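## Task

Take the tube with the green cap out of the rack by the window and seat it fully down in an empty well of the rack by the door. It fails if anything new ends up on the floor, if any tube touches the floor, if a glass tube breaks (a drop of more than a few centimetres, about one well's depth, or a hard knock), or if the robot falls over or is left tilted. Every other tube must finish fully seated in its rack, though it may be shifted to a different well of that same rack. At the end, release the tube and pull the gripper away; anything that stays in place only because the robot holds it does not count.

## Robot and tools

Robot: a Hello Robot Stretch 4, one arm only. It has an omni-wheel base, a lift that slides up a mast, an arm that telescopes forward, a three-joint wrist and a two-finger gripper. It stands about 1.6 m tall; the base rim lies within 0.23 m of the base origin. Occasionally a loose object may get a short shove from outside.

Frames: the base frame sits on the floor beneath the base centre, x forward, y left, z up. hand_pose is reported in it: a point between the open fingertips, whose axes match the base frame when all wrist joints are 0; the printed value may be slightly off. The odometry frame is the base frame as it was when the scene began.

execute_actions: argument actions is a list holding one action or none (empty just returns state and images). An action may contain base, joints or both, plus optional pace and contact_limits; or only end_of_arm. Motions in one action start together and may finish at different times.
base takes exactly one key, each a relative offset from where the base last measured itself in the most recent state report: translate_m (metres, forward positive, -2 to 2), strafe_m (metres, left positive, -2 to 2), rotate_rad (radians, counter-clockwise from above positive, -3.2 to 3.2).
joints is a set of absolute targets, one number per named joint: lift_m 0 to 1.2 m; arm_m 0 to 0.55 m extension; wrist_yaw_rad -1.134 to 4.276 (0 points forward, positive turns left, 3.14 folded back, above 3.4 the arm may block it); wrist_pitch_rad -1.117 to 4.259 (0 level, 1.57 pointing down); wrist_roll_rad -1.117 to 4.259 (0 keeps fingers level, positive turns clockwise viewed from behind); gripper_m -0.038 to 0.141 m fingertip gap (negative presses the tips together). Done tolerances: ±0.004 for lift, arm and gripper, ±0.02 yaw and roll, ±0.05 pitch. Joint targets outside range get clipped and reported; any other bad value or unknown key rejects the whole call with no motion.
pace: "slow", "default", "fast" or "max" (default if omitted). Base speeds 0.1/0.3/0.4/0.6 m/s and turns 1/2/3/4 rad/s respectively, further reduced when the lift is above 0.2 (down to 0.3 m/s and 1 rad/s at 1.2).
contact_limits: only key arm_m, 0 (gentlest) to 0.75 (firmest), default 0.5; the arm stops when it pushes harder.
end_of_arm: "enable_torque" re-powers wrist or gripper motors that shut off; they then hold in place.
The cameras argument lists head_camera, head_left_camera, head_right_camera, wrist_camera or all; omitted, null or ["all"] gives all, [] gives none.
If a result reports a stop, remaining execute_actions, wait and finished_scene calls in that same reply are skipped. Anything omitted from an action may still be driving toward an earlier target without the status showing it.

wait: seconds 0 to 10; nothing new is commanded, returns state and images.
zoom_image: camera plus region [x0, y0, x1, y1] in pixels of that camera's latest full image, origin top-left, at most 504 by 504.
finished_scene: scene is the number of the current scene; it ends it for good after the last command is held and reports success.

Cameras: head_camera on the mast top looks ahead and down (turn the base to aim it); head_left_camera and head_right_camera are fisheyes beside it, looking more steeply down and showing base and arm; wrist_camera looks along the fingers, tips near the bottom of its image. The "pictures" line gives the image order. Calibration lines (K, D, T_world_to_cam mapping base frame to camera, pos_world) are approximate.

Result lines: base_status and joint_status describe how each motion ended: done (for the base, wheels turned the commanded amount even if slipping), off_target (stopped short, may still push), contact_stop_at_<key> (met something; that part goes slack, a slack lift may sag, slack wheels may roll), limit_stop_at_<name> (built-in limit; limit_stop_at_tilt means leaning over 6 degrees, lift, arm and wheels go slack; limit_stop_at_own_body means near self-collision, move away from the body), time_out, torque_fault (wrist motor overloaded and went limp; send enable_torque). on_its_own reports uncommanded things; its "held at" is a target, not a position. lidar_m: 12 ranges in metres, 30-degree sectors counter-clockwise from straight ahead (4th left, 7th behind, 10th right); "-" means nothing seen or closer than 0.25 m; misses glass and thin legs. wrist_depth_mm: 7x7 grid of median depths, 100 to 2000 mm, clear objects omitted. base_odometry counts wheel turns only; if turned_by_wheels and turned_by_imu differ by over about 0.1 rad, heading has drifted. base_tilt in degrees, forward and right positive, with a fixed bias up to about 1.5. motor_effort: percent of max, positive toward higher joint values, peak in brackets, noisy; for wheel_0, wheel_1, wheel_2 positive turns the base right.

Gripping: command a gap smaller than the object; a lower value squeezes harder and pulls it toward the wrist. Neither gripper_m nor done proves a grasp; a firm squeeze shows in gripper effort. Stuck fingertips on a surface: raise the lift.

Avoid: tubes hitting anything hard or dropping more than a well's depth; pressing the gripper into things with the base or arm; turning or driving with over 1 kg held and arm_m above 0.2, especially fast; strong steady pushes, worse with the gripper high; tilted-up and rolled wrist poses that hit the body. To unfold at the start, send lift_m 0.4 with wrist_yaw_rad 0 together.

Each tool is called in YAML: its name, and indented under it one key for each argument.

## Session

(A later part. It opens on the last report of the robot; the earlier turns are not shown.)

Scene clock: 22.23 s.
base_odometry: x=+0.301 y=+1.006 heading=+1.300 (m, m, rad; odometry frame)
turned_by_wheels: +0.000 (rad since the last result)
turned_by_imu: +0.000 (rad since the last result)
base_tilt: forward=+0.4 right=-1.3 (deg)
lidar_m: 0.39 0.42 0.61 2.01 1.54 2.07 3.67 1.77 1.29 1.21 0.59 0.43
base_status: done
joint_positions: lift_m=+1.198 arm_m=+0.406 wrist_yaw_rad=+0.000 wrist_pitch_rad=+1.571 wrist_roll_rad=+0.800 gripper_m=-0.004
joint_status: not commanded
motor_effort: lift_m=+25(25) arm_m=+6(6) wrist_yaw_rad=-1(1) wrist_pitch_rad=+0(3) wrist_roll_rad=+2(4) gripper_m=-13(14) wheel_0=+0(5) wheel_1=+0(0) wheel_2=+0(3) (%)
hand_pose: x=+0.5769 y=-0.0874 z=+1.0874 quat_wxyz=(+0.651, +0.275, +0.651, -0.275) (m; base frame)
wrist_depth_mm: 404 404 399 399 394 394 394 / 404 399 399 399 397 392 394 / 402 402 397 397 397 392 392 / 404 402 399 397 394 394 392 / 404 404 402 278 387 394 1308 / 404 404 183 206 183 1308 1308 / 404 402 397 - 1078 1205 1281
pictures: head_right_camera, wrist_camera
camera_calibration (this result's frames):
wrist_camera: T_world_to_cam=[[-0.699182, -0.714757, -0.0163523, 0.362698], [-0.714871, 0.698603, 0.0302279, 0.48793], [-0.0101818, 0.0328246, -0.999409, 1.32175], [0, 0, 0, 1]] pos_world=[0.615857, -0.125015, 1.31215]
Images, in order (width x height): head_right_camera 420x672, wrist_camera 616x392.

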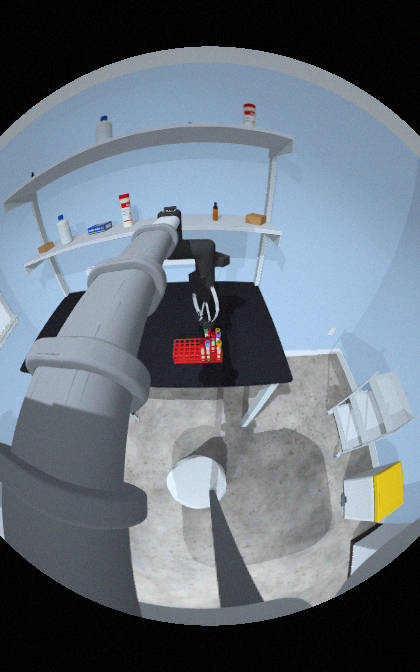

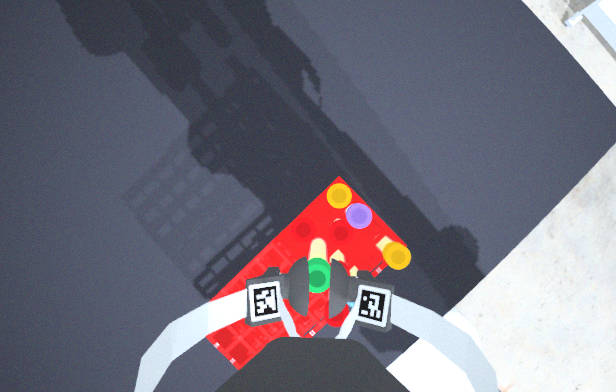

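execute_actions:
  actions:
    - {"base":{"strafe_m":-0.012},"pace":"slow"}
  cameras: []

execute_actions:
  actions:
    - {"joints":{"lift_m":1.153},"pace":"slow"}
  cameras: []

execute_actions:
  actions:
    - {"joints":{"gripper_m":0.018},"pace":"slow"}
  cameras: []

execute_actions:
  actions:
    - {"joints":{"lift_m":1.18}}
  cameras: ["wrist_camera"]

execute_actions:
  actions:
    - {"base":{"strafe_m":0.049},"joints":{"lift_m":1.17,"wrist_yaw_rad":-0.785,"wrist_roll_rad":0.015,"wrist_pitch_rad":1.2,"arm_m":0.392}}
  cameras: ["wrist_camera"]

execute_actions:
  actions:
    - {"joints":{"lift_m":1.145}}
  cameras: ["wrist_camera"]

Scene clock: 23.57 s.
base_odometry: x=+0.313 y=+1.003 heading=+1.300 (m, m, rad; odometry frame)
turned_by_wheels: +0.000 (rad since the last result)
turned_by_imu: +0.000 (rad since the last result)
base_tilt: forward=+0.2 right=-1.4 (deg)
lidar_m: 0.40 0.44 0.60 2.00 1.58 2.06 3.48 1.72 1.28 1.18 0.57 0.42
base_status: done
joint_positions: lift_m=+1.198 arm_m=+0.406 wrist_yaw_rad=+0.000 wrist_pitch_rad=+1.571 wrist_roll_rad=+0.800 gripper_m=-0.004
joint_status: not commanded
motor_effort: lift_m=+25(25) arm_m=+6(6) wrist_yaw_rad=-2(1) wrist_pitch_rad=-2(4) wrist_roll_rad=+4(3) gripper_m=-16(15) wheel_0=+1(3) wheel_1=-1(1) wheel_2=+0(1) (%)
hand_pose: x=+0.5769 y=-0.0874 z=+1.0874 quat_wxyz=(+0.651, +0.275, +0.651, -0.275) (m; base frame)
wrist_depth_mm: 404 402 399 394 394 392 1281 / 404 404 399 397 394 394 392 / 404 402 399 397 394 392 392 / 404 402 402 399 397 394 392 / 407 402 402 279 397 394 1308 / 407 402 182 208 182 1308 1281 / 404 404 370 - 1078 1205 1281
pictures: none
No camera images: the call's "cameras" was empty. Leave "cameras" out to get every camera's image.

Scene clock: 24.80 s.
base_odometry: x=+0.313 y=+1.003 heading=+1.300 (m, m, rad; odometry frame)
turned_by_wheels: +0.000 (rad since the last result)
turned_by_imu: +0.000 (rad since the last result)
base_tilt: forward=+0.3 right=-1.3 (deg)
lidar_m: 0.38 0.43 0.59 1.99 1.57 2.10 3.48 1.75 1.30 1.20 0.56 0.41
base_status: not commanded
joint_positions: lift_m=+1.153 arm_m=+0.406 wrist_yaw_rad=+0.000 wrist_pitch_rad=+1.571 wrist_roll_rad=+0.800 gripper_m=-0.004
joint_status: all done
motor_effort: lift_m=+16(24) arm_m=+6(6) wrist_yaw_rad=+0(1) wrist_pitch_rad=-1(2) wrist_roll_rad=+1(2) gripper_m=-16(13) wheel_0=+1(1) wheel_1=-1(1) wheel_2=+0(0) (%)
hand_pose: x=+0.5769 y=-0.0874 z=+1.0431 quat_wxyz=(+0.651, +0.275, +0.651, -0.275) (m; base frame)
wrist_depth_mm: 359 357 355 353 351 347 349 / 359 355 355 353 351 349 349 / 359 357 355 353 351 351 349 / 359 355 357 353 351 351 347 / 362 357 355 235 340 349 1255 / 359 359 182 208 183 1281 1255 / 359 359 297 - 351 1042 1281
pictures: none
No camera images: the call's "cameras" was empty. Leave "cameras" out to get every camera's image.

Scene clock: 26.00 s.
base_odometry: x=+0.313 y=+1.003 heading=+1.300 (m, m, rad; odometry frame)
turned_by_wheels: +0.000 (rad since the last result)
turned_by_imu: +0.000 (rad since the last result)
base_tilt: forward=+0.4 right=-1.4 (deg)
lidar_m: 0.38 0.42 0.61 1.98 1.58 2.07 3.45 1.72 1.29 1.20 0.57 0.43
base_status: not commanded
joint_positions: lift_m=+1.153 arm_m=+0.406 wrist_yaw_rad=+0.000 wrist_pitch_rad=+1.570 wrist_roll_rad=+0.800 gripper_m=+0.018
joint_status: all done
motor_effort: lift_m=+16(16) arm_m=+6(6) wrist_yaw_rad=-1(2) wrist_pitch_rad=-1(4) wrist_roll_rad=+4(2) gripper_m=-3(12) wheel_0=+1(1) wheel_1=-1(1) wheel_2=+0(0) (%)
hand_pose: x=+0.5769 y=-0.0874 z=+1.0431 quat_wxyz=(+0.651, +0.275, +0.651, -0.275) (m; base frame)
wrist_depth_mm: 362 357 357 355 353 349 349 / 359 357 357 355 351 349 349 / 362 359 355 357 353 351 349 / 362 362 357 355 353 349 349 / 359 359 357 236 325 351 1255 / 362 357 185 212 189 1060 1281 / 362 359 300 - 353 1060 1229
pictures: none
No camera images: the call's "cameras" was empty. Leave "cameras" out to get every camera's image.

Scene clock: 26.90 s.
base_odometry: x=+0.313 y=+1.003 heading=+1.300 (m, m, rad; odometry frame)
turned_by_wheels: +0.000 (rad since the last result)
turned_by_imu: +0.000 (rad since the last result)
base_tilt: forward=+0.3 right=-1.4 (deg)
lidar_m: 0.39 0.41 0.62 2.02 1.57 2.11 3.44 1.73 1.29 1.19 0.55 0.39
base_status: not commanded
joint_positions: lift_m=+1.180 arm_m=+0.406 wrist_yaw_rad=+0.000 wrist_pitch_rad=+1.570 wrist_roll_rad=+0.800 gripper_m=+0.018
joint_status: all done
motor_effort: lift_m=+24(25) arm_m=+6(6) wrist_yaw_rad=-2(1) wrist_pitch_rad=-2(1) wrist_roll_rad=+3(2) gripper_m=-5(5) wheel_0=+1(1) wheel_1=-1(1) wheel_2=+0(0) (%)
hand_pose: x=+0.5770 y=-0.0874 z=+1.0694 quat_wxyz=(+0.652, +0.275, +0.651, -0.275) (m; base frame)
wrist_depth_mm: 387 384 382 379 379 375 373 / 387 384 382 379 375 375 375 / 387 387 382 379 377 375 373 / 387 384 382 379 379 377 375 / 384 384 384 260 377 379 1308 / 387 384 187 208 191 1308 1255 / 387 382 338 - 377 1078 1281
pictures: wrist_camera
camera_calibration (this result's frames):
wrist_camera: T_world_to_cam=[[-0.699144, -0.714788, -0.0166232, 0.362753], [-0.714914, 0.69857, 0.0299507, 0.488878], [-0.00979594, 0.0328241, -0.999413, 1.30358], [0, 0, 0, 1]] pos_world=[0.615892, -0.125013, 1.2942]
Images, in order (width x height): wrist_camera 616x392.

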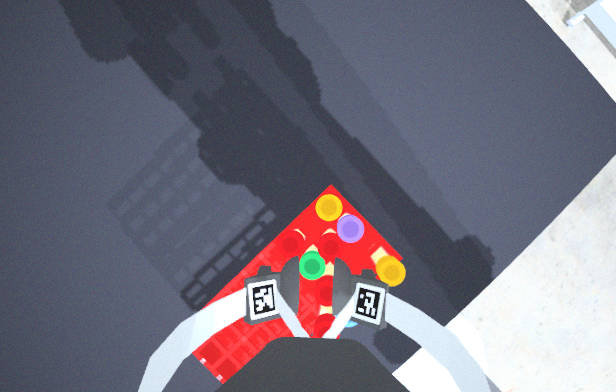

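Scene clock: 28.00 s.
base_odometry: x=+0.266 y=+1.016 heading=+1.299 (m, m, rad; odometry frame)
turned_by_wheels: +0.000 (rad since the last result)
turned_by_imu: +0.000 (rad since the last result)
base_tilt: forward=+0.3 right=-1.3 (deg)
lidar_m: 0.39 0.42 0.58 1.95 1.49 2.03 3.65 1.83 1.34 1.25 0.59 0.44
base_status: done
joint_positions: lift_m=+1.170 arm_m=+0.393 wrist_yaw_rad=-0.785 wrist_pitch_rad=+1.201 wrist_roll_rad=+0.015 gripper_m=+0.018
joint_status: all done
motor_effort: lift_m=+16(24) arm_m=-6(8) wrist_yaw_rad=-3(6) wrist_pitch_rad=-3(3) wrist_roll_rad=-1(5) gripper_m=-4(5) wheel_0=-1(6) wheel_1=-1(10) wheel_2=+0(2) (%)
hand_pose: x=+0.5759 y=-0.1355 z=+1.0795 quat_wxyz=(+0.761, +0.222, +0.520, -0.319) (m; base frame)
wrist_depth_mm: 521 521 517 517 517 1756 1618 / 488 488 480 480 480 1537 1661 / 462 452 452 449 445 449 1336 / 427 427 427 424 424 421 424 / 399 399 402 286 399 399 842 / 377 377 186 208 190 379 1229 / 359 357 327 - 357 1182 1182
pictures: wrist_camera
camera_calibration (this result's frames):
wrist_camera: T_world_to_cam=[[-0.695692, -0.718248, -0.0114754, 0.319826], [-0.67472, 0.658847, -0.332677, 0.884352], [0.246505, -0.223698, -0.942971, 1.07198], [0, 0, 0, 1]] pos_world=[0.554942, -0.113138, 1.30872]
Images, in order (width x height): wrist_camera 616x392.

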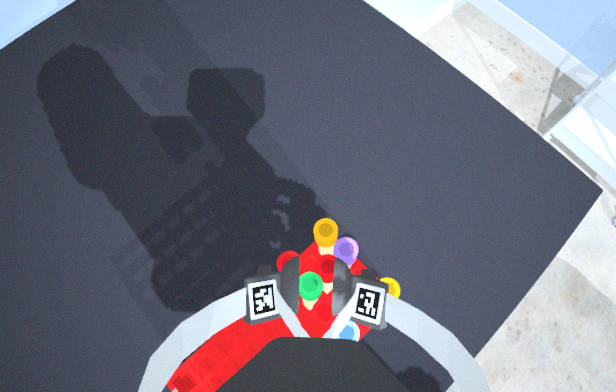

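Scene clock: 28.87 s.
base_odometry: x=+0.266 y=+1.016 heading=+1.299 (m, m, rad; odometry frame)
turned_by_wheels: +0.000 (rad since the last result)
turned_by_imu: +0.000 (rad since the last result)
base_tilt: forward=+0.5 right=-1.3 (deg)
lidar_m: 0.40 0.42 0.58 1.96 1.52 2.01 3.53 1.79 1.33 1.25 0.57 0.42
base_status: not commanded
joint_positions: lift_m=+1.145 arm_m=+0.393 wrist_yaw_rad=-0.785 wrist_pitch_rad=+1.201 wrist_roll_rad=+0.015 gripper_m=+0.018
joint_status: all done
motor_effort: lift_m=+16(16) arm_m=-6(6) wrist_yaw_rad=-3(3) wrist_pitch_rad=-3(6) wrist_roll_rad=+0(1) gripper_m=-4(4) wheel_0=-1(1) wheel_1=-1(1) wheel_2=+0(0) (%)
hand_pose: x=+0.5759 y=-0.1355 z=+1.0546 quat_wxyz=(+0.761, +0.222, +0.520, -0.319) (m; base frame)
wrist_depth_mm: 484 484 484 480 477 1661 1618 / 455 455 449 449 449 449 1576 / 424 424 421 421 418 421 427 / 399 394 397 392 394 397 394 / 375 375 375 255 373 370 377 / 355 353 186 208 191 353 1205 / 338 336 289 - 334 340 1205
pictures: wrist_camera
camera_calibration (this result's frames):
wrist_camera: T_world_to_cam=[[-0.69573, -0.718212, -0.0114733, 0.319557], [-0.674666, 0.658863, -0.332753, 0.876113], [0.246546, -0.223765, -0.942944, 1.04837], [0, 0, 0, 1]] pos_world=[0.554937, -0.11314, 1.28375]
Images, in order (width x height): wrist_camera 616x392.

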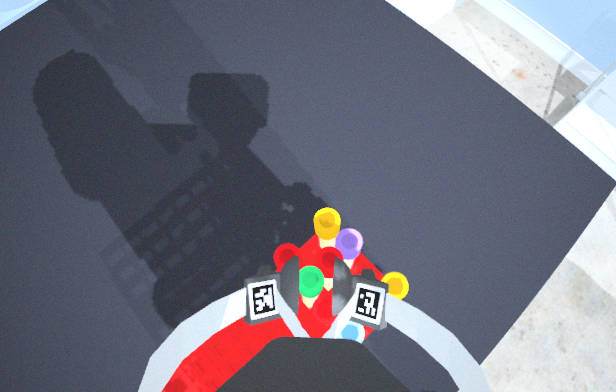

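execute_actions:
  actions:
    - {"joints":{"arm_m":0.4}}
  cameras: []

execute_actions:
  actions:
    - {"joints":{"lift_m":1.131},"pace":"slow"}
  cameras: ["wrist_camera"]

execute_actions:
  actions:
    - {"joints":{"gripper_m":0.0},"pace":"slow"}
  cameras: ["wrist_camera"]

Scene clock: 29.67 s.
base_odometry: x=+0.266 y=+1.016 heading=+1.299 (m, m, rad; odometry frame)
turned_by_wheels: +0.000 (rad since the last result)
turned_by_imu: +0.000 (rad since the last result)
base_tilt: forward=+0.1 right=-1.3 (deg)
lidar_m: 0.40 0.42 0.61 1.97 1.54 2.01 3.51 1.81 1.32 1.25 0.56 0.42
base_status: not commanded
joint_positions: lift_m=+1.145 arm_m=+0.399 wrist_yaw_rad=-0.785 wrist_pitch_rad=+1.201 wrist_roll_rad=+0.015 gripper_m=+0.018
joint_status: all done
motor_effort: lift_m=+16(16) arm_m=+6(6) wrist_yaw_rad=-2(2) wrist_pitch_rad=-5(4) wrist_roll_rad=+0(1) gripper_m=-3(6) wheel_0=-1(1) wheel_1=-1(1) wheel_2=+0(0) (%)
hand_pose: x=+0.5818 y=-0.1355 z=+1.0546 quat_wxyz=(+0.761, +0.222, +0.520, -0.320) (m; base frame)
wrist_depth_mm: 484 480 480 480 484 1661 1576 / 459 455 452 452 449 449 1576 / 424 424 418 421 424 421 424 / 394 399 397 397 397 394 394 / 375 373 375 307 375 373 375 / 353 355 186 208 191 351 1205 / 338 334 307 - 334 338 1160
pictures: none
No camera images: the call's "cameras" was empty. Leave "cameras" out to get every camera's image.

Scene clock: 30.47 s.
base_odometry: x=+0.266 y=+1.016 heading=+1.299 (m, m, rad; odometry frame)
turned_by_wheels: +0.000 (rad since the last result)
turned_by_imu: +0.000 (rad since the last result)
base_tilt: forward=+0.3 right=-1.3 (deg)
lidar_m: 0.38 0.42 0.60 1.94 1.51 2.01 3.51 1.79 1.31 1.25 0.57 0.40
base_status: not commanded
joint_positions: lift_m=+1.132 arm_m=+0.399 wrist_yaw_rad=-0.786 wrist_pitch_rad=+1.199 wrist_roll_rad=+0.015 gripper_m=+0.018
joint_status: all done
motor_effort: lift_m=+10(15) arm_m=+6(6) wrist_yaw_rad=+1(1) wrist_pitch_rad=+3(5) wrist_roll_rad=-2(0) gripper_m=-5(4) wheel_0=-1(1) wheel_1=-1(1) wheel_2=+0(0) (%)
hand_pose: x=+0.5821 y=-0.1360 z=+1.0413 quat_wxyz=(+0.761, +0.222, +0.519, -0.320) (m; base frame)
wrist_depth_mm: 477 477 469 469 469 1661 1576 / 445 442 439 436 439 442 1576 / 413 415 413 410 410 407 407 / 387 389 387 387 387 384 387 / 366 366 364 249 362 362 362 / 343 345 187 229 186 343 1182 / 327 327 298 - 322 327 1160
pictures: wrist_camera
camera_calibration (this result's frames):
wrist_camera: T_world_to_cam=[[-0.696539, -0.717428, -0.0114188, 0.323835], [-0.673308, 0.659038, -0.335151, 0.877896], [0.247972, -0.225757, -0.942095, 1.03226], [0, 0, 0, 1]] pos_world=[0.560687, -0.113199, 1.27041]
Images, in order (width x height): wrist_camera 616x392.

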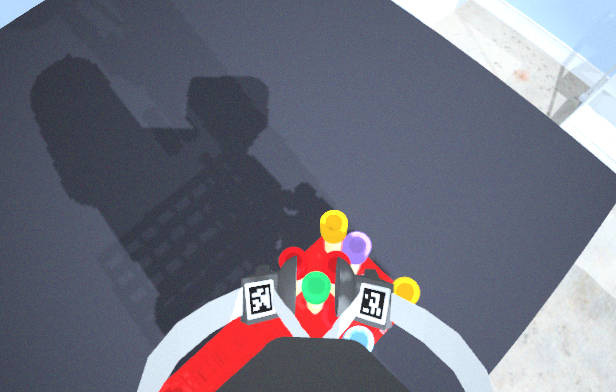

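Scene clock: 31.57 s.
base_odometry: x=+0.266 y=+1.016 heading=+1.299 (m, m, rad; odometry frame)
turned_by_wheels: +0.000 (rad since the last result)
turned_by_imu: +0.000 (rad since the last result)
base_tilt: forward=+0.3 right=-1.4 (deg)
lidar_m: 0.38 0.42 0.60 1.95 1.52 2.01 3.50 1.83 1.32 1.25 0.60 0.41
base_status: not commanded
joint_positions: lift_m=+1.132 arm_m=+0.399 wrist_yaw_rad=-0.785 wrist_pitch_rad=+1.198 wrist_roll_rad=+0.015 gripper_m=+0.000
joint_status: all done
motor_effort: lift_m=+13(13) arm_m=+6(6) wrist_yaw_rad=+0(1) wrist_pitch_rad=+5(5) wrist_roll_rad=+1(0) gripper_m=-10(13) wheel_0=+0(1) wheel_1=+0(0) wheel_2=+0(0) (%)
hand_pose: x=+0.5822 y=-0.1361 z=+1.0411 quat_wxyz=(+0.761, +0.222, +0.519, -0.320) (m; base frame)
wrist_depth_mm: 469 473 469 469 466 1661 1576 / 439 442 439 436 436 436 1576 / 415 410 410 407 410 407 407 / 387 384 384 384 382 382 382 / 364 364 362 250 364 362 359 / 342 342 183 211 183 342 1182 / 325 322 297 - 324 320 1138
pictures: wrist_camera
camera_calibration (this result's frames):
wrist_camera: T_world_to_cam=[[-0.696117, -0.717838, -0.0113744, 0.323534], [-0.673621, 0.658553, -0.335475, 0.878418], [0.248307, -0.225868, -0.941981, 1.03171], [0, 0, 0, 1]] pos_world=[0.560756, -0.113209, 1.27022]
Images, in order (width x height): wrist_camera 616x392.

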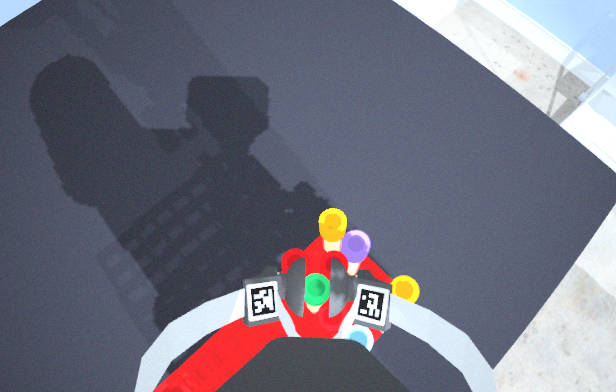

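execute_actions:
  actions:
    - {"joints":{"lift_m":1.198,"gripper_m":-0.008},"pace":"slow"}
  cameras: ["wrist_camera"]

execute_actions:
  actions:
    - {"base":{"strafe_m":0.015},"pace":"slow"}
  cameras: ["wrist_camera","head_right_camera"]

zoom_image:
  camera: "head_right_camera"
  region: [175,300,265,380]

Scene clock: 33.17 s.
base_odometry: x=+0.266 y=+1.016 heading=+1.299 (m, m, rad; odometry frame)
turned_by_wheels: +0.000 (rad since the last result)
turned_by_imu: -0.001 (rad since the last result)
base_tilt: forward=+0.4 right=-1.3 (deg)
lidar_m: 0.39 0.42 0.57 1.96 1.51 2.02 3.62 1.80 1.33 1.24 0.56 0.41
base_status: not commanded
joint_positions: lift_m=+1.198 arm_m=+0.399 wrist_yaw_rad=-0.785 wrist_pitch_rad=+1.201 wrist_roll_rad=+0.015 gripper_m=-0.008
joint_status: all done
motor_effort: lift_m=+25(25) arm_m=+6(6) wrist_yaw_rad=-2(1) wrist_pitch_rad=-4(6) wrist_roll_rad=+2(0) gripper_m=-16(16) wheel_0=+0(1) wheel_1=+0(0) wheel_2=+0(0) (%)
hand_pose: x=+0.5818 y=-0.1356 z=+1.1069 quat_wxyz=(+0.761, +0.222, +0.520, -0.320) (m; base frame)
wrist_depth_mm: 554 554 549 549 1397 1708 1618 / 521 521 517 512 512 1618 1618 / 484 484 480 477 480 480 1397 / 455 455 452 455 452 452 452 / 430 430 427 418 430 427 1336 / 399 402 180 209 183 407 1255 / 387 379 375 - 382 788 1205
pictures: wrist_camera
camera_calibration (this result's frames):
wrist_camera: T_world_to_cam=[[-0.695941, -0.718008, -0.0114114, 0.324239], [-0.67437, 0.65894, -0.333201, 0.897867], [0.246761, -0.224193, -0.942787, 1.09589], [0, 0, 0, 1]] pos_world=[0.560723, -0.113144, 1.33606]
Images, in order (width x height): wrist_camera 616x392.

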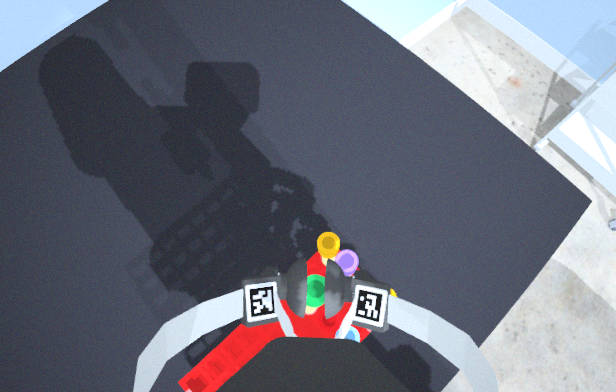

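Scene clock: 34.17 s.
base_odometry: x=+0.251 y=+1.020 heading=+1.299 (m, m, rad; odometry frame)
turned_by_wheels: +0.000 (rad since the last result)
turned_by_imu: +0.000 (rad since the last result)
base_tilt: forward=+0.5 right=-1.3 (deg)
lidar_m: 0.38 0.43 0.61 1.94 1.49 1.98 3.66 1.85 1.35 1.27 0.57 0.43
base_status: done
joint_positions: lift_m=+1.198 arm_m=+0.399 wrist_yaw_rad=-0.785 wrist_pitch_rad=+1.201 wrist_roll_rad=+0.015 gripper_m=-0.008
joint_status: not commanded
motor_effort: lift_m=+25(25) arm_m=+6(6) wrist_yaw_rad=-1(1) wrist_pitch_rad=-4(3) wrist_roll_rad=+0(1) gripper_m=-14(16) wheel_0=-1(3) wheel_1=+1(10) wheel_2=+1(1) (%)
hand_pose: x=+0.5818 y=-0.1356 z=+1.1069 quat_wxyz=(+0.761, +0.222, +0.520, -0.320) (m; base frame)
wrist_depth_mm: 559 554 554 554 559 1756 1618 / 521 521 517 517 512 1708 1661 / 484 484 480 477 480 477 1366 / 455 455 452 452 452 452 449 / 427 427 427 379 424 427 1308 / 404 404 180 210 185 404 1281 / 384 379 377 - 382 1205 1229
pictures: head_right_camera, wrist_camera
camera_calibration (this result's frames):
wrist_camera: T_world_to_cam=[[-0.695942, -0.718008, -0.0114115, 0.32424], [-0.674371, 0.658942, -0.333197, 0.897862], [0.246757, -0.22419, -0.942788, 1.09589], [0, 0, 0, 1]] pos_world=[0.560724, -0.113143, 1.33606]
Images, in order (width x height): head_right_camera 420x672, wrist_camera 616x392.

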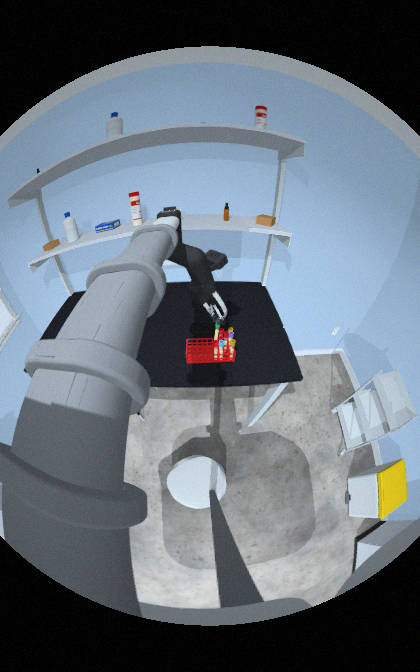

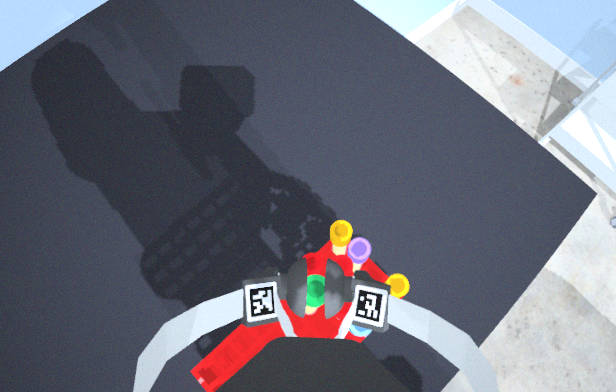

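Region (175, 300, 265, 380) of head_right_camera's 420x672 image, scaled by 5.600, with more detail than that image has.

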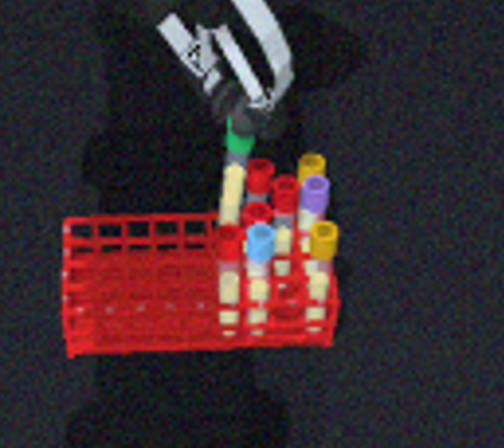

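execute_actions:
  actions:
    - {"base":{"strafe_m":0.06},"pace":"slow"}
  cameras: []

execute_actions:
  actions:
    - {"base":{"translate_m":-0.4},"joints":{"arm_m":0.15},"pace":"slow"}
  cameras: ["head_right_camera"]

execute_actions:
  actions:
    - {"base":{"rotate_rad":-3.14},"pace":"slow"}
  cameras: []

execute_actions:
  actions:
    - {"base":{"translate_m":1.5},"joints":{"wrist_yaw_rad":0,"arm_m":0.02}}

Scene clock: 36.13 s.
base_odometry: x=+0.193 y=+1.036 heading=+1.299 (m, m, rad; odometry frame)
turned_by_wheels: +0.000 (rad since the last result)
turned_by_imu: +0.000 (rad since the last result)
base_tilt: forward=+0.3 right=-1.3 (deg)
lidar_m: 0.40 0.44 0.61 1.87 1.48 1.93 3.61 1.90 1.40 1.31 0.58 0.40
base_status: done
joint_positions: lift_m=+1.198 arm_m=+0.399 wrist_yaw_rad=-0.785 wrist_pitch_rad=+1.201 wrist_roll_rad=+0.015 gripper_m=-0.008
joint_status: not commanded
motor_effort: lift_m=+25(25) arm_m=+6(6) wrist_yaw_rad=-1(2) wrist_pitch_rad=-2(1) wrist_roll_rad=+0(1) gripper_m=-17(15) wheel_0=-1(6) wheel_1=+1(6) wheel_2=+0(1) (%)
hand_pose: x=+0.5818 y=-0.1356 z=+1.1069 quat_wxyz=(+0.761, +0.222, +0.520, -0.320) (m; base frame)
wrist_depth_mm: 549 554 549 544 544 1708 1661 / 525 517 508 521 512 517 1618 / 488 484 480 480 480 480 477 / 459 459 455 452 442 452 449 / 430 427 430 421 366 424 1336 / 404 404 180 211 183 410 1281 / 384 377 384 - 379 1182 1205
pictures: none
No camera images: the call's "cameras" was empty. Leave "cameras" out to get every camera's image.

Scene clock: 41.40 s.
base_odometry: x=+0.086 y=+0.651 heading=+1.299 (m, m, rad; odometry frame)
turned_by_wheels: +0.000 (rad since the last result)
turned_by_imu: +0.000 (rad since the last result)
base_tilt: forward=+0.3 right=-1.5 (deg)
lidar_m: 0.80 0.84 1.18 1.33 1.37 1.91 2.41 1.87 1.49 1.32 1.36 0.35
base_status: done
joint_positions: lift_m=+1.198 arm_m=+0.151 wrist_yaw_rad=-0.785 wrist_pitch_rad=+1.201 wrist_roll_rad=+0.015 gripper_m=-0.008
joint_status: all done
motor_effort: lift_m=+25(25) arm_m=-6(6) wrist_yaw_rad=-2(1) wrist_pitch_rad=-3(4) wrist_roll_rad=+1(0) gripper_m=-17(17) wheel_0=-1(2) wheel_1=-2(5) wheel_2=-1(4) (%)
hand_pose: x=+0.3340 y=-0.1356 z=+1.1069 quat_wxyz=(+0.761, +0.222, +0.520, -0.320) (m; base frame)
wrist_depth_mm: 549 569 1708 1708 1756 1537 1366 / 535 1499 1661 1618 1661 1618 1618 / 1397 1537 1537 1537 1499 1537 1499 / 1430 1430 1430 1464 1430 1464 1430 / 1397 1366 1366 1366 1366 1336 1366 / 1281 1308 181 210 184 1281 1281 / 1255 1205 1229 - 1229 1205 1205
pictures: head_right_camera
Images, in order (width x height): head_right_camera 420x672.

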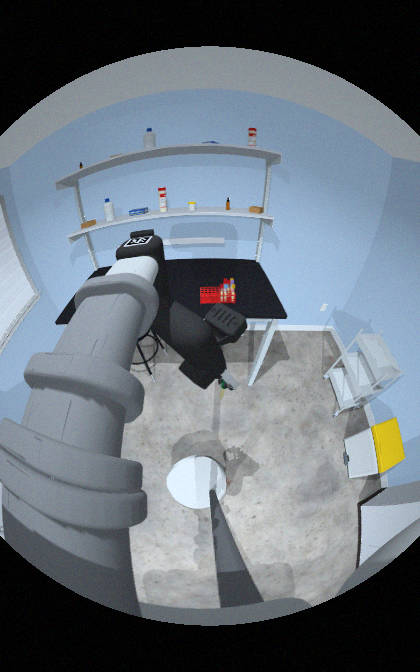

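Scene clock: 45.83 s.
base_odometry: x=+0.086 y=+0.651 heading=-1.841 (m, m, rad; odometry frame)
turned_by_wheels: -3.140 (rad since the last result)
turned_by_imu: -3.176 (rad since the last result)
base_tilt: forward=+0.2 right=-1.3 (deg)
lidar_m: 2.30 1.94 1.49 1.32 1.35 0.85 0.82 0.86 1.16 1.31 1.33 0.33
base_status: done
joint_positions: lift_m=+1.198 arm_m=+0.151 wrist_yaw_rad=-0.785 wrist_pitch_rad=+1.201 wrist_roll_rad=+0.015 gripper_m=-0.008
joint_status: not commanded
motor_effort: lift_m=+25(25) arm_m=-6(6) wrist_yaw_rad=-1(1) wrist_pitch_rad=-4(2) wrist_roll_rad=+0(0) gripper_m=-15(15) wheel_0=+1(3) wheel_1=+1(2) wheel_2=-1(3) (%)
hand_pose: x=+0.3340 y=-0.1356 z=+1.1069 quat_wxyz=(+0.761, +0.222, +0.520, -0.320) (m; base frame)
wrist_depth_mm: 1808 1756 1808 1756 1661 1308 1118 / 1661 1661 1661 1661 1661 1537 1308 / 1537 1537 1537 1537 1576 1537 1537 / 1499 1430 1464 1464 1430 1430 1430 / 1366 1336 1366 1366 1366 1366 1336 / 1281 1308 180 211 184 1281 1255 / 1205 1205 1255 - 1229 1182 1205
pictures: none
No camera images: the call's "cameras" was empty. Leave "cameras" out to get every camera's image.

Scene clock: 52.30 s.
base_odometry: x=-0.314 y=-0.795 heading=-1.841 (m, m, rad; odometry frame)
turned_by_wheels: +0.000 (rad since the last result)
turned_by_imu: -0.009 (rad since the last result)
base_tilt: forward=+0.3 right=-1.2 (deg)
lidar_m: 0.82 0.87 1.26 1.37 1.43 1.93 3.03 2.47 1.33 1.27 1.34 0.27
base_status: done
joint_positions: lift_m=+1.198 arm_m=+0.021 wrist_yaw_rad=+0.000 wrist_pitch_rad=+1.201 wrist_roll_rad=+0.015 gripper_m=-0.008
joint_status: all done
motor_effort: lift_m=+24(25) arm_m=-6(4) wrist_yaw_rad=-1(2) wrist_pitch_rad=-3(5) wrist_roll_rad=+0(0) gripper_m=-14(15) wheel_0=+0(1) wheel_1=+1(1) wheel_2=+0(8) (%)
hand_pose: x=+0.2962 y=-0.0874 z=+1.1069 quat_wxyz=(+0.825, +0.006, +0.565, -0.004) (m; base frame)
wrist_depth_mm: 778 759 759 759 768 741 1756 / 1708 1661 1708 1618 1618 1618 1708 / 1537 1499 1576 1537 1499 1537 1499 / 1430 1430 1430 1430 1430 1430 1430 / 1366 1366 1366 1397 1336 1366 1336 / 1255 1281 180 210 183 1281 1281 / 1255 1205 1255 - 1229 1205 1205
pictures: head_camera, head_left_camera, head_right_camera, wrist_camera
camera_calibration (this result's frames):
wrist_camera: T_world_to_cam=[[0.0153164, -0.999818, -0.0114161, -0.0752341], [-0.942919, -0.0106442, -0.332852, 0.694195], [0.332669, 0.0158625, -0.94291, 1.17286], [0, 0, 0, 1]] pos_world=[0.265547, -0.0864357, 1.33611]
Images, in order (width x height): head_camera 420x560, head_left_camera 420x672, head_right_camera 420x672, wrist_camera 616x392.

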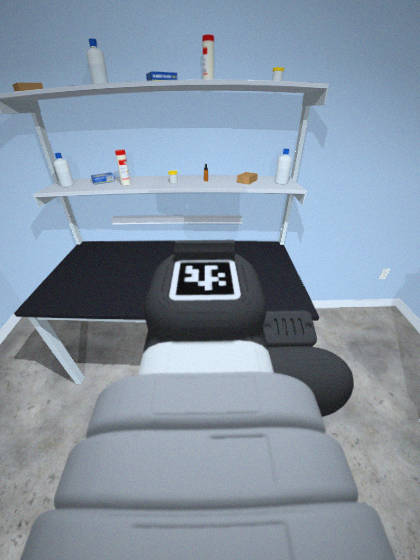

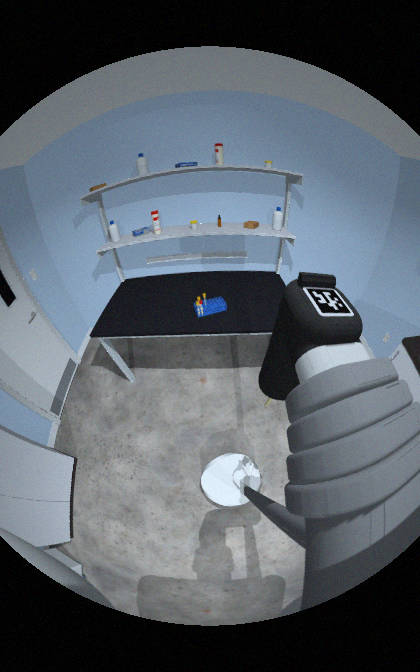

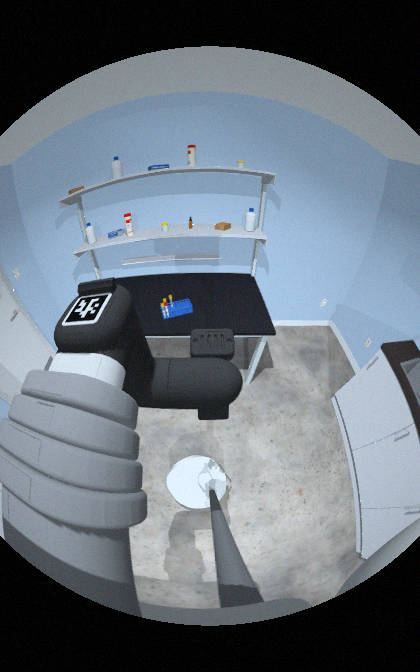

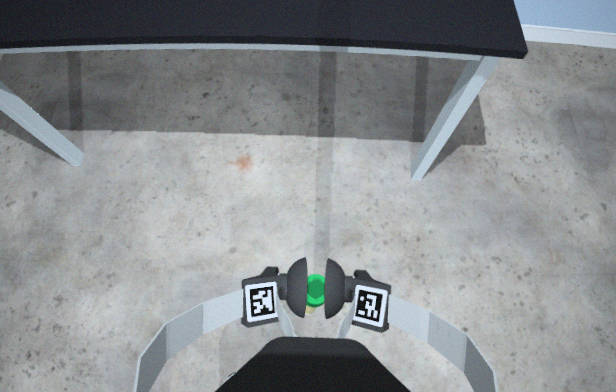

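execute_actions:
  actions:
    - {"base":{"strafe_m":0.13},"joints":{"wrist_roll_rad":-0.12,"lift_m":1.1}}
  cameras: []

execute_actions:
  actions:
    - {"base":{"translate_m":0.45},"joints":{"arm_m":0.26}}
  cameras: ["wrist_camera","head_right_camera"]

Scene clock: 54.10 s.
base_odometry: x=-0.188 y=-0.830 heading=-1.841 (m, m, rad; odometry frame)
turned_by_wheels: +0.000 (rad since the last result)
turned_by_imu: +0.000 (rad since the last result)
base_tilt: forward=+0.4 right=-1.2 (deg)
lidar_m: 0.78 0.84 1.71 1.22 1.26 1.72 2.54 2.49 1.47 1.40 1.47 0.30
base_status: done
joint_positions: lift_m=+1.100 arm_m=+0.021 wrist_yaw_rad=+0.000 wrist_pitch_rad=+1.201 wrist_roll_rad=-0.120 gripper_m=-0.008
joint_status: all done
motor_effort: lift_m=+16(22) arm_m=-6(6) wrist_yaw_rad=-2(2) wrist_pitch_rad=-4(2) wrist_roll_rad=+0(3) gripper_m=-16(14) wheel_0=+1(7) wheel_1=-1(9) wheel_2=-1(1) (%)
hand_pose: x=+0.2962 y=-0.0874 z=+1.0096 quat_wxyz=(+0.824, -0.049, +0.564, +0.034) (m; base frame)
wrist_depth_mm: 1576 1576 1618 1618 1661 668 654 / 1430 1499 1537 1537 1537 1537 854 / 1366 1366 1397 1430 1464 1430 1499 / 1308 1308 1336 1336 1336 1366 1366 / 1229 1229 1255 1255 1281 1281 1281 / 1138 1182 181 210 183 1229 1281 / 1098 1098 1118 - 1160 1118 1138
pictures: none
No camera images: the call's "cameras" was empty. Leave "cameras" out to get every camera's image.

Scene clock: 57.07 s.
base_odometry: x=-0.308 y=-1.263 heading=-1.841 (m, m, rad; odometry frame)
turned_by_wheels: +0.000 (rad since the last result)
turned_by_imu: -0.003 (rad since the last result)
base_tilt: forward=+0.3 right=-1.3 (deg)
lidar_m: 0.35 0.41 0.55 1.63 1.33 1.77 2.90 2.03 1.48 1.40 0.55 0.38
base_status: done
joint_positions: lift_m=+1.100 arm_m=+0.259 wrist_yaw_rad=+0.000 wrist_pitch_rad=+1.201 wrist_roll_rad=-0.120 gripper_m=-0.008
joint_status: all done
motor_effort: lift_m=+17(17) arm_m=+6(6) wrist_yaw_rad=-2(1) wrist_pitch_rad=-4(5) wrist_roll_rad=+1(1) gripper_m=-12(14) wheel_0=-1(2) wheel_1=+0(4) wheel_2=+1(10) (%)
hand_pose: x=+0.5342 y=-0.0874 z=+1.0096 quat_wxyz=(+0.824, -0.049, +0.564, +0.034) (m; base frame)
wrist_depth_mm: 603 609 603 615 627 640 640 / 564 569 569 580 585 591 603 / 521 530 539 544 544 554 559 / 496 500 508 512 512 517 530 / 462 473 427 442 484 488 496 / 442 445 180 211 184 466 466 / 424 421 430 - 439 433 442
pictures: head_right_camera, wrist_camera
camera_calibration (this result's frames):
wrist_camera: T_world_to_cam=[[0.140893, -0.989325, 0.0372182, -0.195231], [-0.933006, -0.145258, -0.329242, 0.865419], [0.331134, 0.0116632, -0.943512, 1.00298], [0, 0, 0, 1]] pos_world=[0.502827, -0.0791357, 1.23852]
Images, in order (width x height): head_right_camera 420x672, wrist_camera 616x392.

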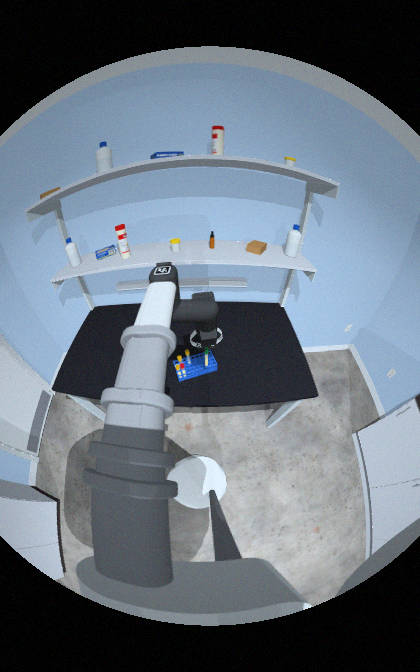

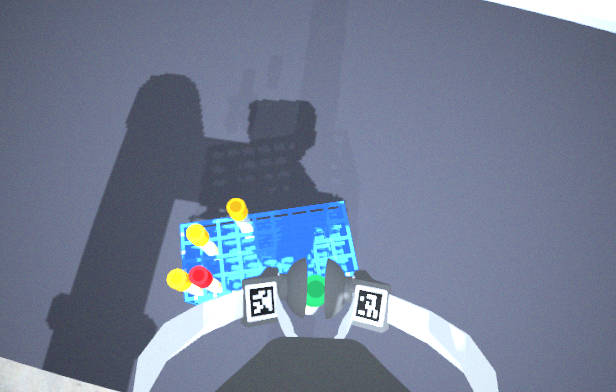

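execute_actions:
  actions:
    - {"joints":{"arm_m":0.285,"lift_m":1.048},"pace":"slow"}
  cameras: ["wrist_camera","head_right_camera"]

zoom_image:
  camera: "head_right_camera"
  region: [170,330,230,390]

zoom_image:
  camera: "wrist_camera"
  region: [230,200,400,350]

Scene clock: 58.53 s.
base_odometry: x=-0.308 y=-1.263 heading=-1.841 (m, m, rad; odometry frame)
turned_by_wheels: +0.000 (rad since the last result)
turned_by_imu: +0.000 (rad since the last result)
base_tilt: forward=+0.2 right=-1.3 (deg)
lidar_m: 0.34 0.39 0.58 1.65 1.30 1.77 3.32 2.03 1.45 1.40 0.55 0.39
base_status: not commanded
joint_positions: lift_m=+1.048 arm_m=+0.284 wrist_yaw_rad=+0.000 wrist_pitch_rad=+1.201 wrist_roll_rad=-0.120 gripper_m=-0.008
joint_status: all done
motor_effort: lift_m=+16(16) arm_m=+6(6) wrist_yaw_rad=-2(2) wrist_pitch_rad=-4(4) wrist_roll_rad=+0(0) gripper_m=-16(17) wheel_0=-1(1) wheel_1=+0(0) wheel_2=+1(1) (%)
hand_pose: x=+0.5591 y=-0.0874 z=+0.9576 quat_wxyz=(+0.824, -0.049, +0.564, +0.034) (m; base frame)
wrist_depth_mm: 530 539 544 549 554 569 574 / 500 504 508 517 517 530 535 / 469 473 477 480 488 492 500 / 439 449 449 455 462 466 469 / 415 421 387 392 433 436 439 / 392 392 180 211 183 410 415 / 377 373 384 - 392 387 394
pictures: head_right_camera, wrist_camera
camera_calibration (this result's frames):
wrist_camera: T_world_to_cam=[[0.140893, -0.989325, 0.0372181, -0.196811], [-0.933006, -0.145258, -0.329242, 0.87158], [0.331134, 0.0116631, -0.943512, 0.945684], [0, 0, 0, 1]] pos_world=[0.52777, -0.0791357, 1.18655]
Images, in order (width x height): head_right_camera 420x672, wrist_camera 616x392.

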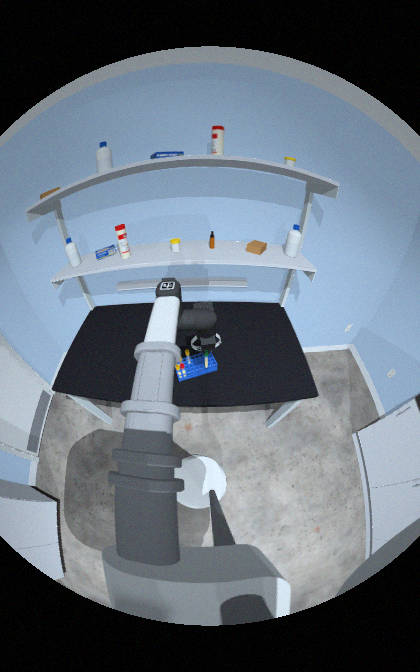

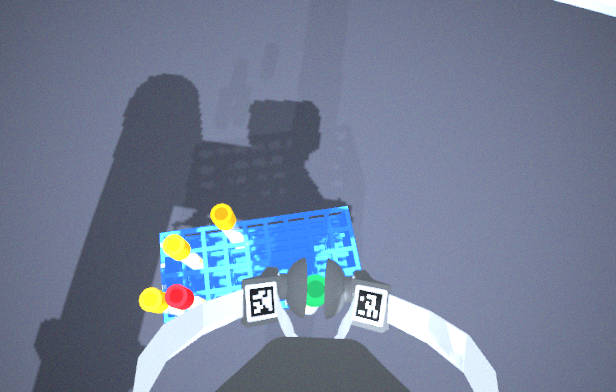

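Region (170, 330, 230, 390) of head_right_camera's 420x672 image, scaled by 8.400, with more detail than that image has.

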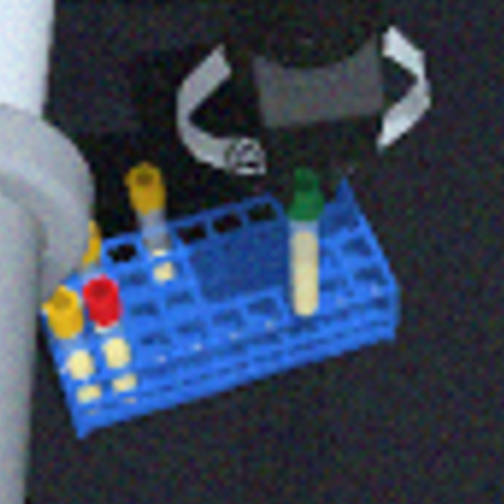

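Region (230, 200, 400, 350) of wrist_camera's 616x392 image, scaled by 2.965; it fills the top 445 rows of this view, and the rest is white.

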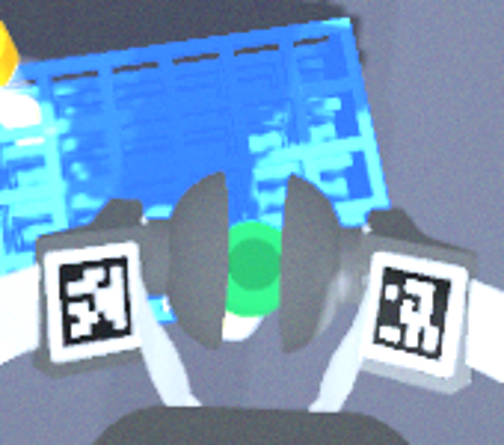

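execute_actions:
  actions:
    - {"base":{"strafe_m":0.011},"joints":{"arm_m":0.318,"lift_m":1.04},"pace":"slow"}
  cameras: ["wrist_camera","head_right_camera"]

zoom_image:
  camera: "head_right_camera"
  region: [170,330,230,390]

zoom_image:
  camera: "wrist_camera"
  region: [230,200,400,350]

Scene clock: 60.17 s.
base_odometry: x=-0.298 y=-1.266 heading=-1.841 (m, m, rad; odometry frame)
turned_by_wheels: +0.000 (rad since the last result)
turned_by_imu: -0.001 (rad since the last result)
base_tilt: forward=+0.5 right=-1.4 (deg)
lidar_m: 0.36 0.39 0.54 1.61 1.30 1.75 3.04 2.04 1.49 1.42 0.54 0.39
base_status: done
joint_positions: lift_m=+1.040 arm_m=+0.317 wrist_yaw_rad=+0.000 wrist_pitch_rad=+1.201 wrist_roll_rad=-0.120 gripper_m=-0.008
joint_status: all done
motor_effort: lift_m=+16(16) arm_m=+6(10) wrist_yaw_rad=-2(2) wrist_pitch_rad=-1(1) wrist_roll_rad=+0(0) gripper_m=-15(14) wheel_0=-1(7) wheel_1=+0(2) wheel_2=+0(1) (%)
hand_pose: x=+0.5921 y=-0.0874 z=+0.9496 quat_wxyz=(+0.824, -0.049, +0.564, +0.034) (m; base frame)
wrist_depth_mm: 525 525 535 539 549 559 564 / 496 496 500 504 512 517 525 / 459 462 469 477 477 488 492 / 433 439 445 445 449 452 459 / 410 413 413 407 427 430 430 / 387 389 180 211 184 404 407 / 370 366 368 - 384 382 387
pictures: head_right_camera, wrist_camera
camera_calibration (this result's frames):
wrist_camera: T_world_to_cam=[[0.140892, -0.989325, 0.0372181, -0.201161], [-0.933006, -0.145258, -0.329242, 0.899726], [0.331134, 0.011663, -0.943512, 0.927199], [0, 0, 0, 1]] pos_world=[0.560765, -0.0791357, 1.17854]
Images, in order (width x height): head_right_camera 420x672, wrist_camera 616x392.

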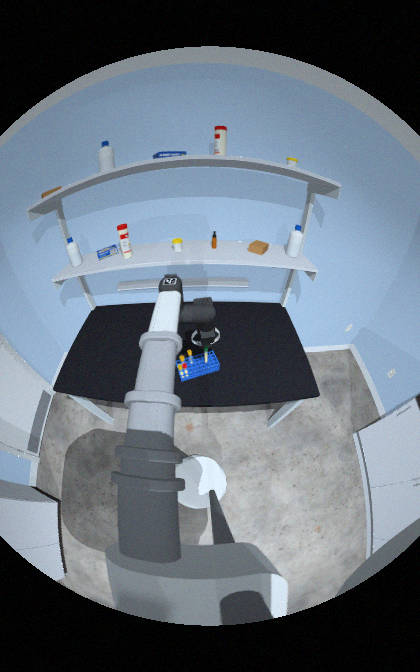

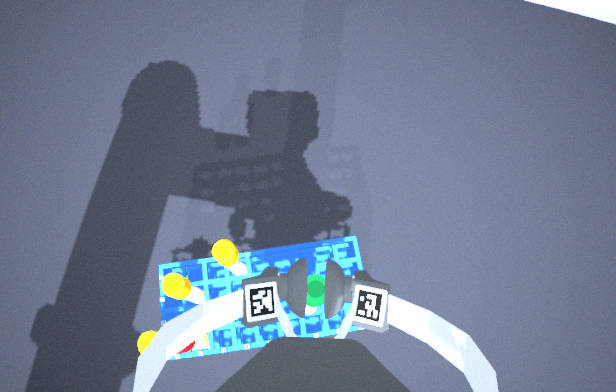

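Region (170, 330, 230, 390) of head_right_camera's 420x672 image, scaled by 8.400, with more detail than that image has.

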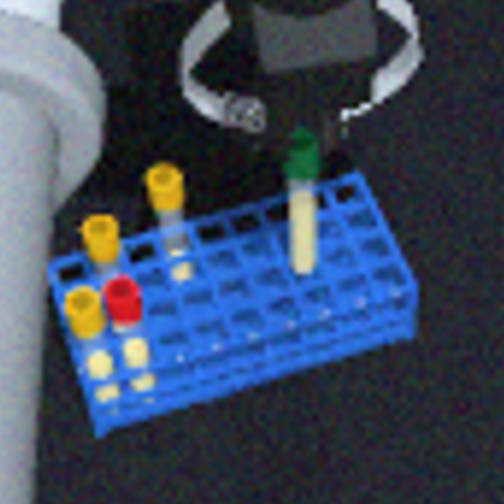

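Region (230, 200, 400, 350) of wrist_camera's 616x392 image, scaled by 2.965; it fills the top 445 rows of this view, and the rest is white.

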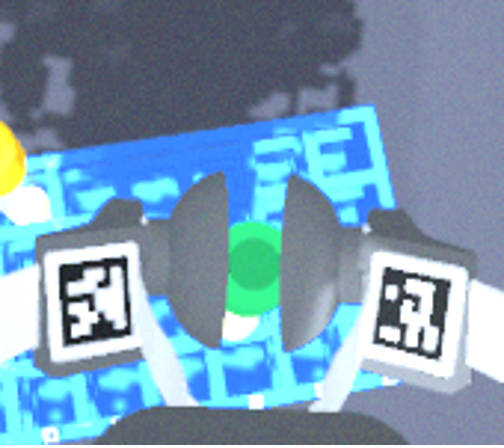

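execute_actions:
  actions:
    - {"base":{"strafe_m":0.003},"joints":{"lift_m":1.022},"pace":"slow"}
  cameras: ["wrist_camera","head_right_camera"]

zoom_image:
  camera: "head_right_camera"
  region: [170,330,230,390]

Scene clock: 61.37 s.
base_odometry: x=-0.295 y=-1.267 heading=-1.841 (m, m, rad; odometry frame)
turned_by_wheels: +0.000 (rad since the last result)
turned_by_imu: +0.000 (rad since the last result)
base_tilt: forward=+0.2 right=-1.3 (deg)
lidar_m: 0.35 0.41 0.58 1.61 1.29 1.74 3.28 2.06 1.46 1.41 0.53 0.37
base_status: done
joint_positions: lift_m=+1.023 arm_m=+0.317 wrist_yaw_rad=+0.000 wrist_pitch_rad=+1.195 wrist_roll_rad=-0.120 gripper_m=-0.008
joint_status: all done
motor_effort: lift_m=+11(16) arm_m=+6(7) wrist_yaw_rad=-2(2) wrist_pitch_rad=+14(12) wrist_roll_rad=-1(1) gripper_m=-13(15) wheel_0=-2(3) wheel_1=+1(2) wheel_2=+0(1) (%)
hand_pose: x=+0.5937 y=-0.0874 z=+0.9326 quat_wxyz=(+0.825, -0.050, +0.562, +0.034) (m; base frame)
wrist_depth_mm: 512 521 521 530 539 544 554 / 477 480 484 492 500 508 517 / 445 452 455 459 466 473 480 / 421 424 427 433 436 445 452 / 394 399 404 377 413 418 421 / 373 373 182 210 182 389 394 / 357 349 351 - 373 368 375
pictures: head_right_camera, wrist_camera
camera_calibration (this result's frames):
wrist_camera: T_world_to_cam=[[0.140646, -0.98933, 0.0380197, -0.201355], [-0.931118, -0.145228, -0.334556, 0.899432], [0.336507, 0.0116532, -0.941609, 0.90569], [0, 0, 0, 1]] pos_world=[0.561026, -0.079138, 1.16137]
Images, in order (width x height): head_right_camera 420x672, wrist_camera 616x392.

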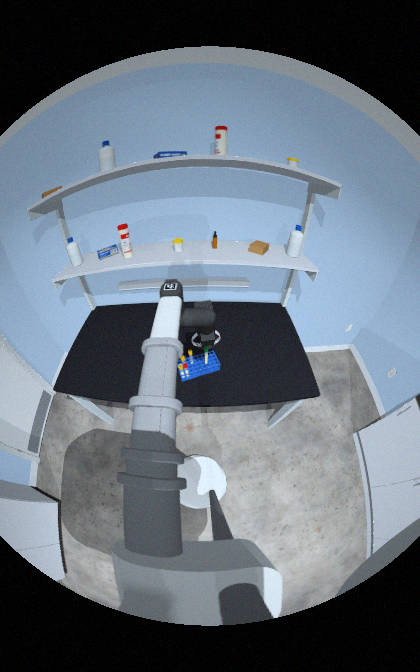

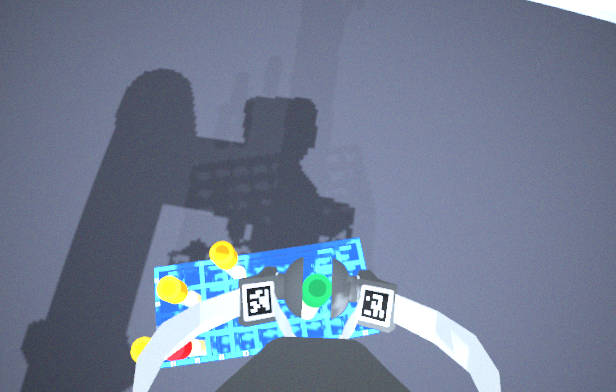

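Region (170, 330, 230, 390) of head_right_camera's 420x672 image, scaled by 8.400, with more detail than that image has.

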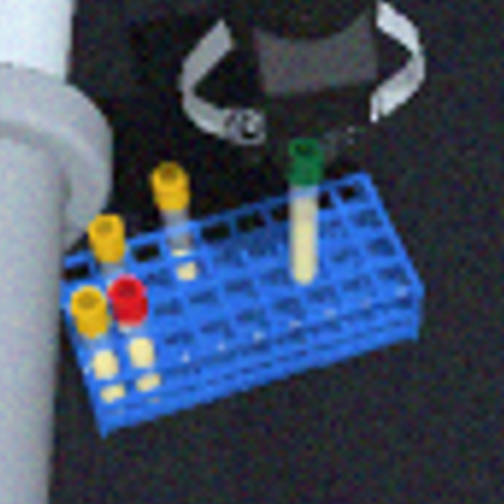

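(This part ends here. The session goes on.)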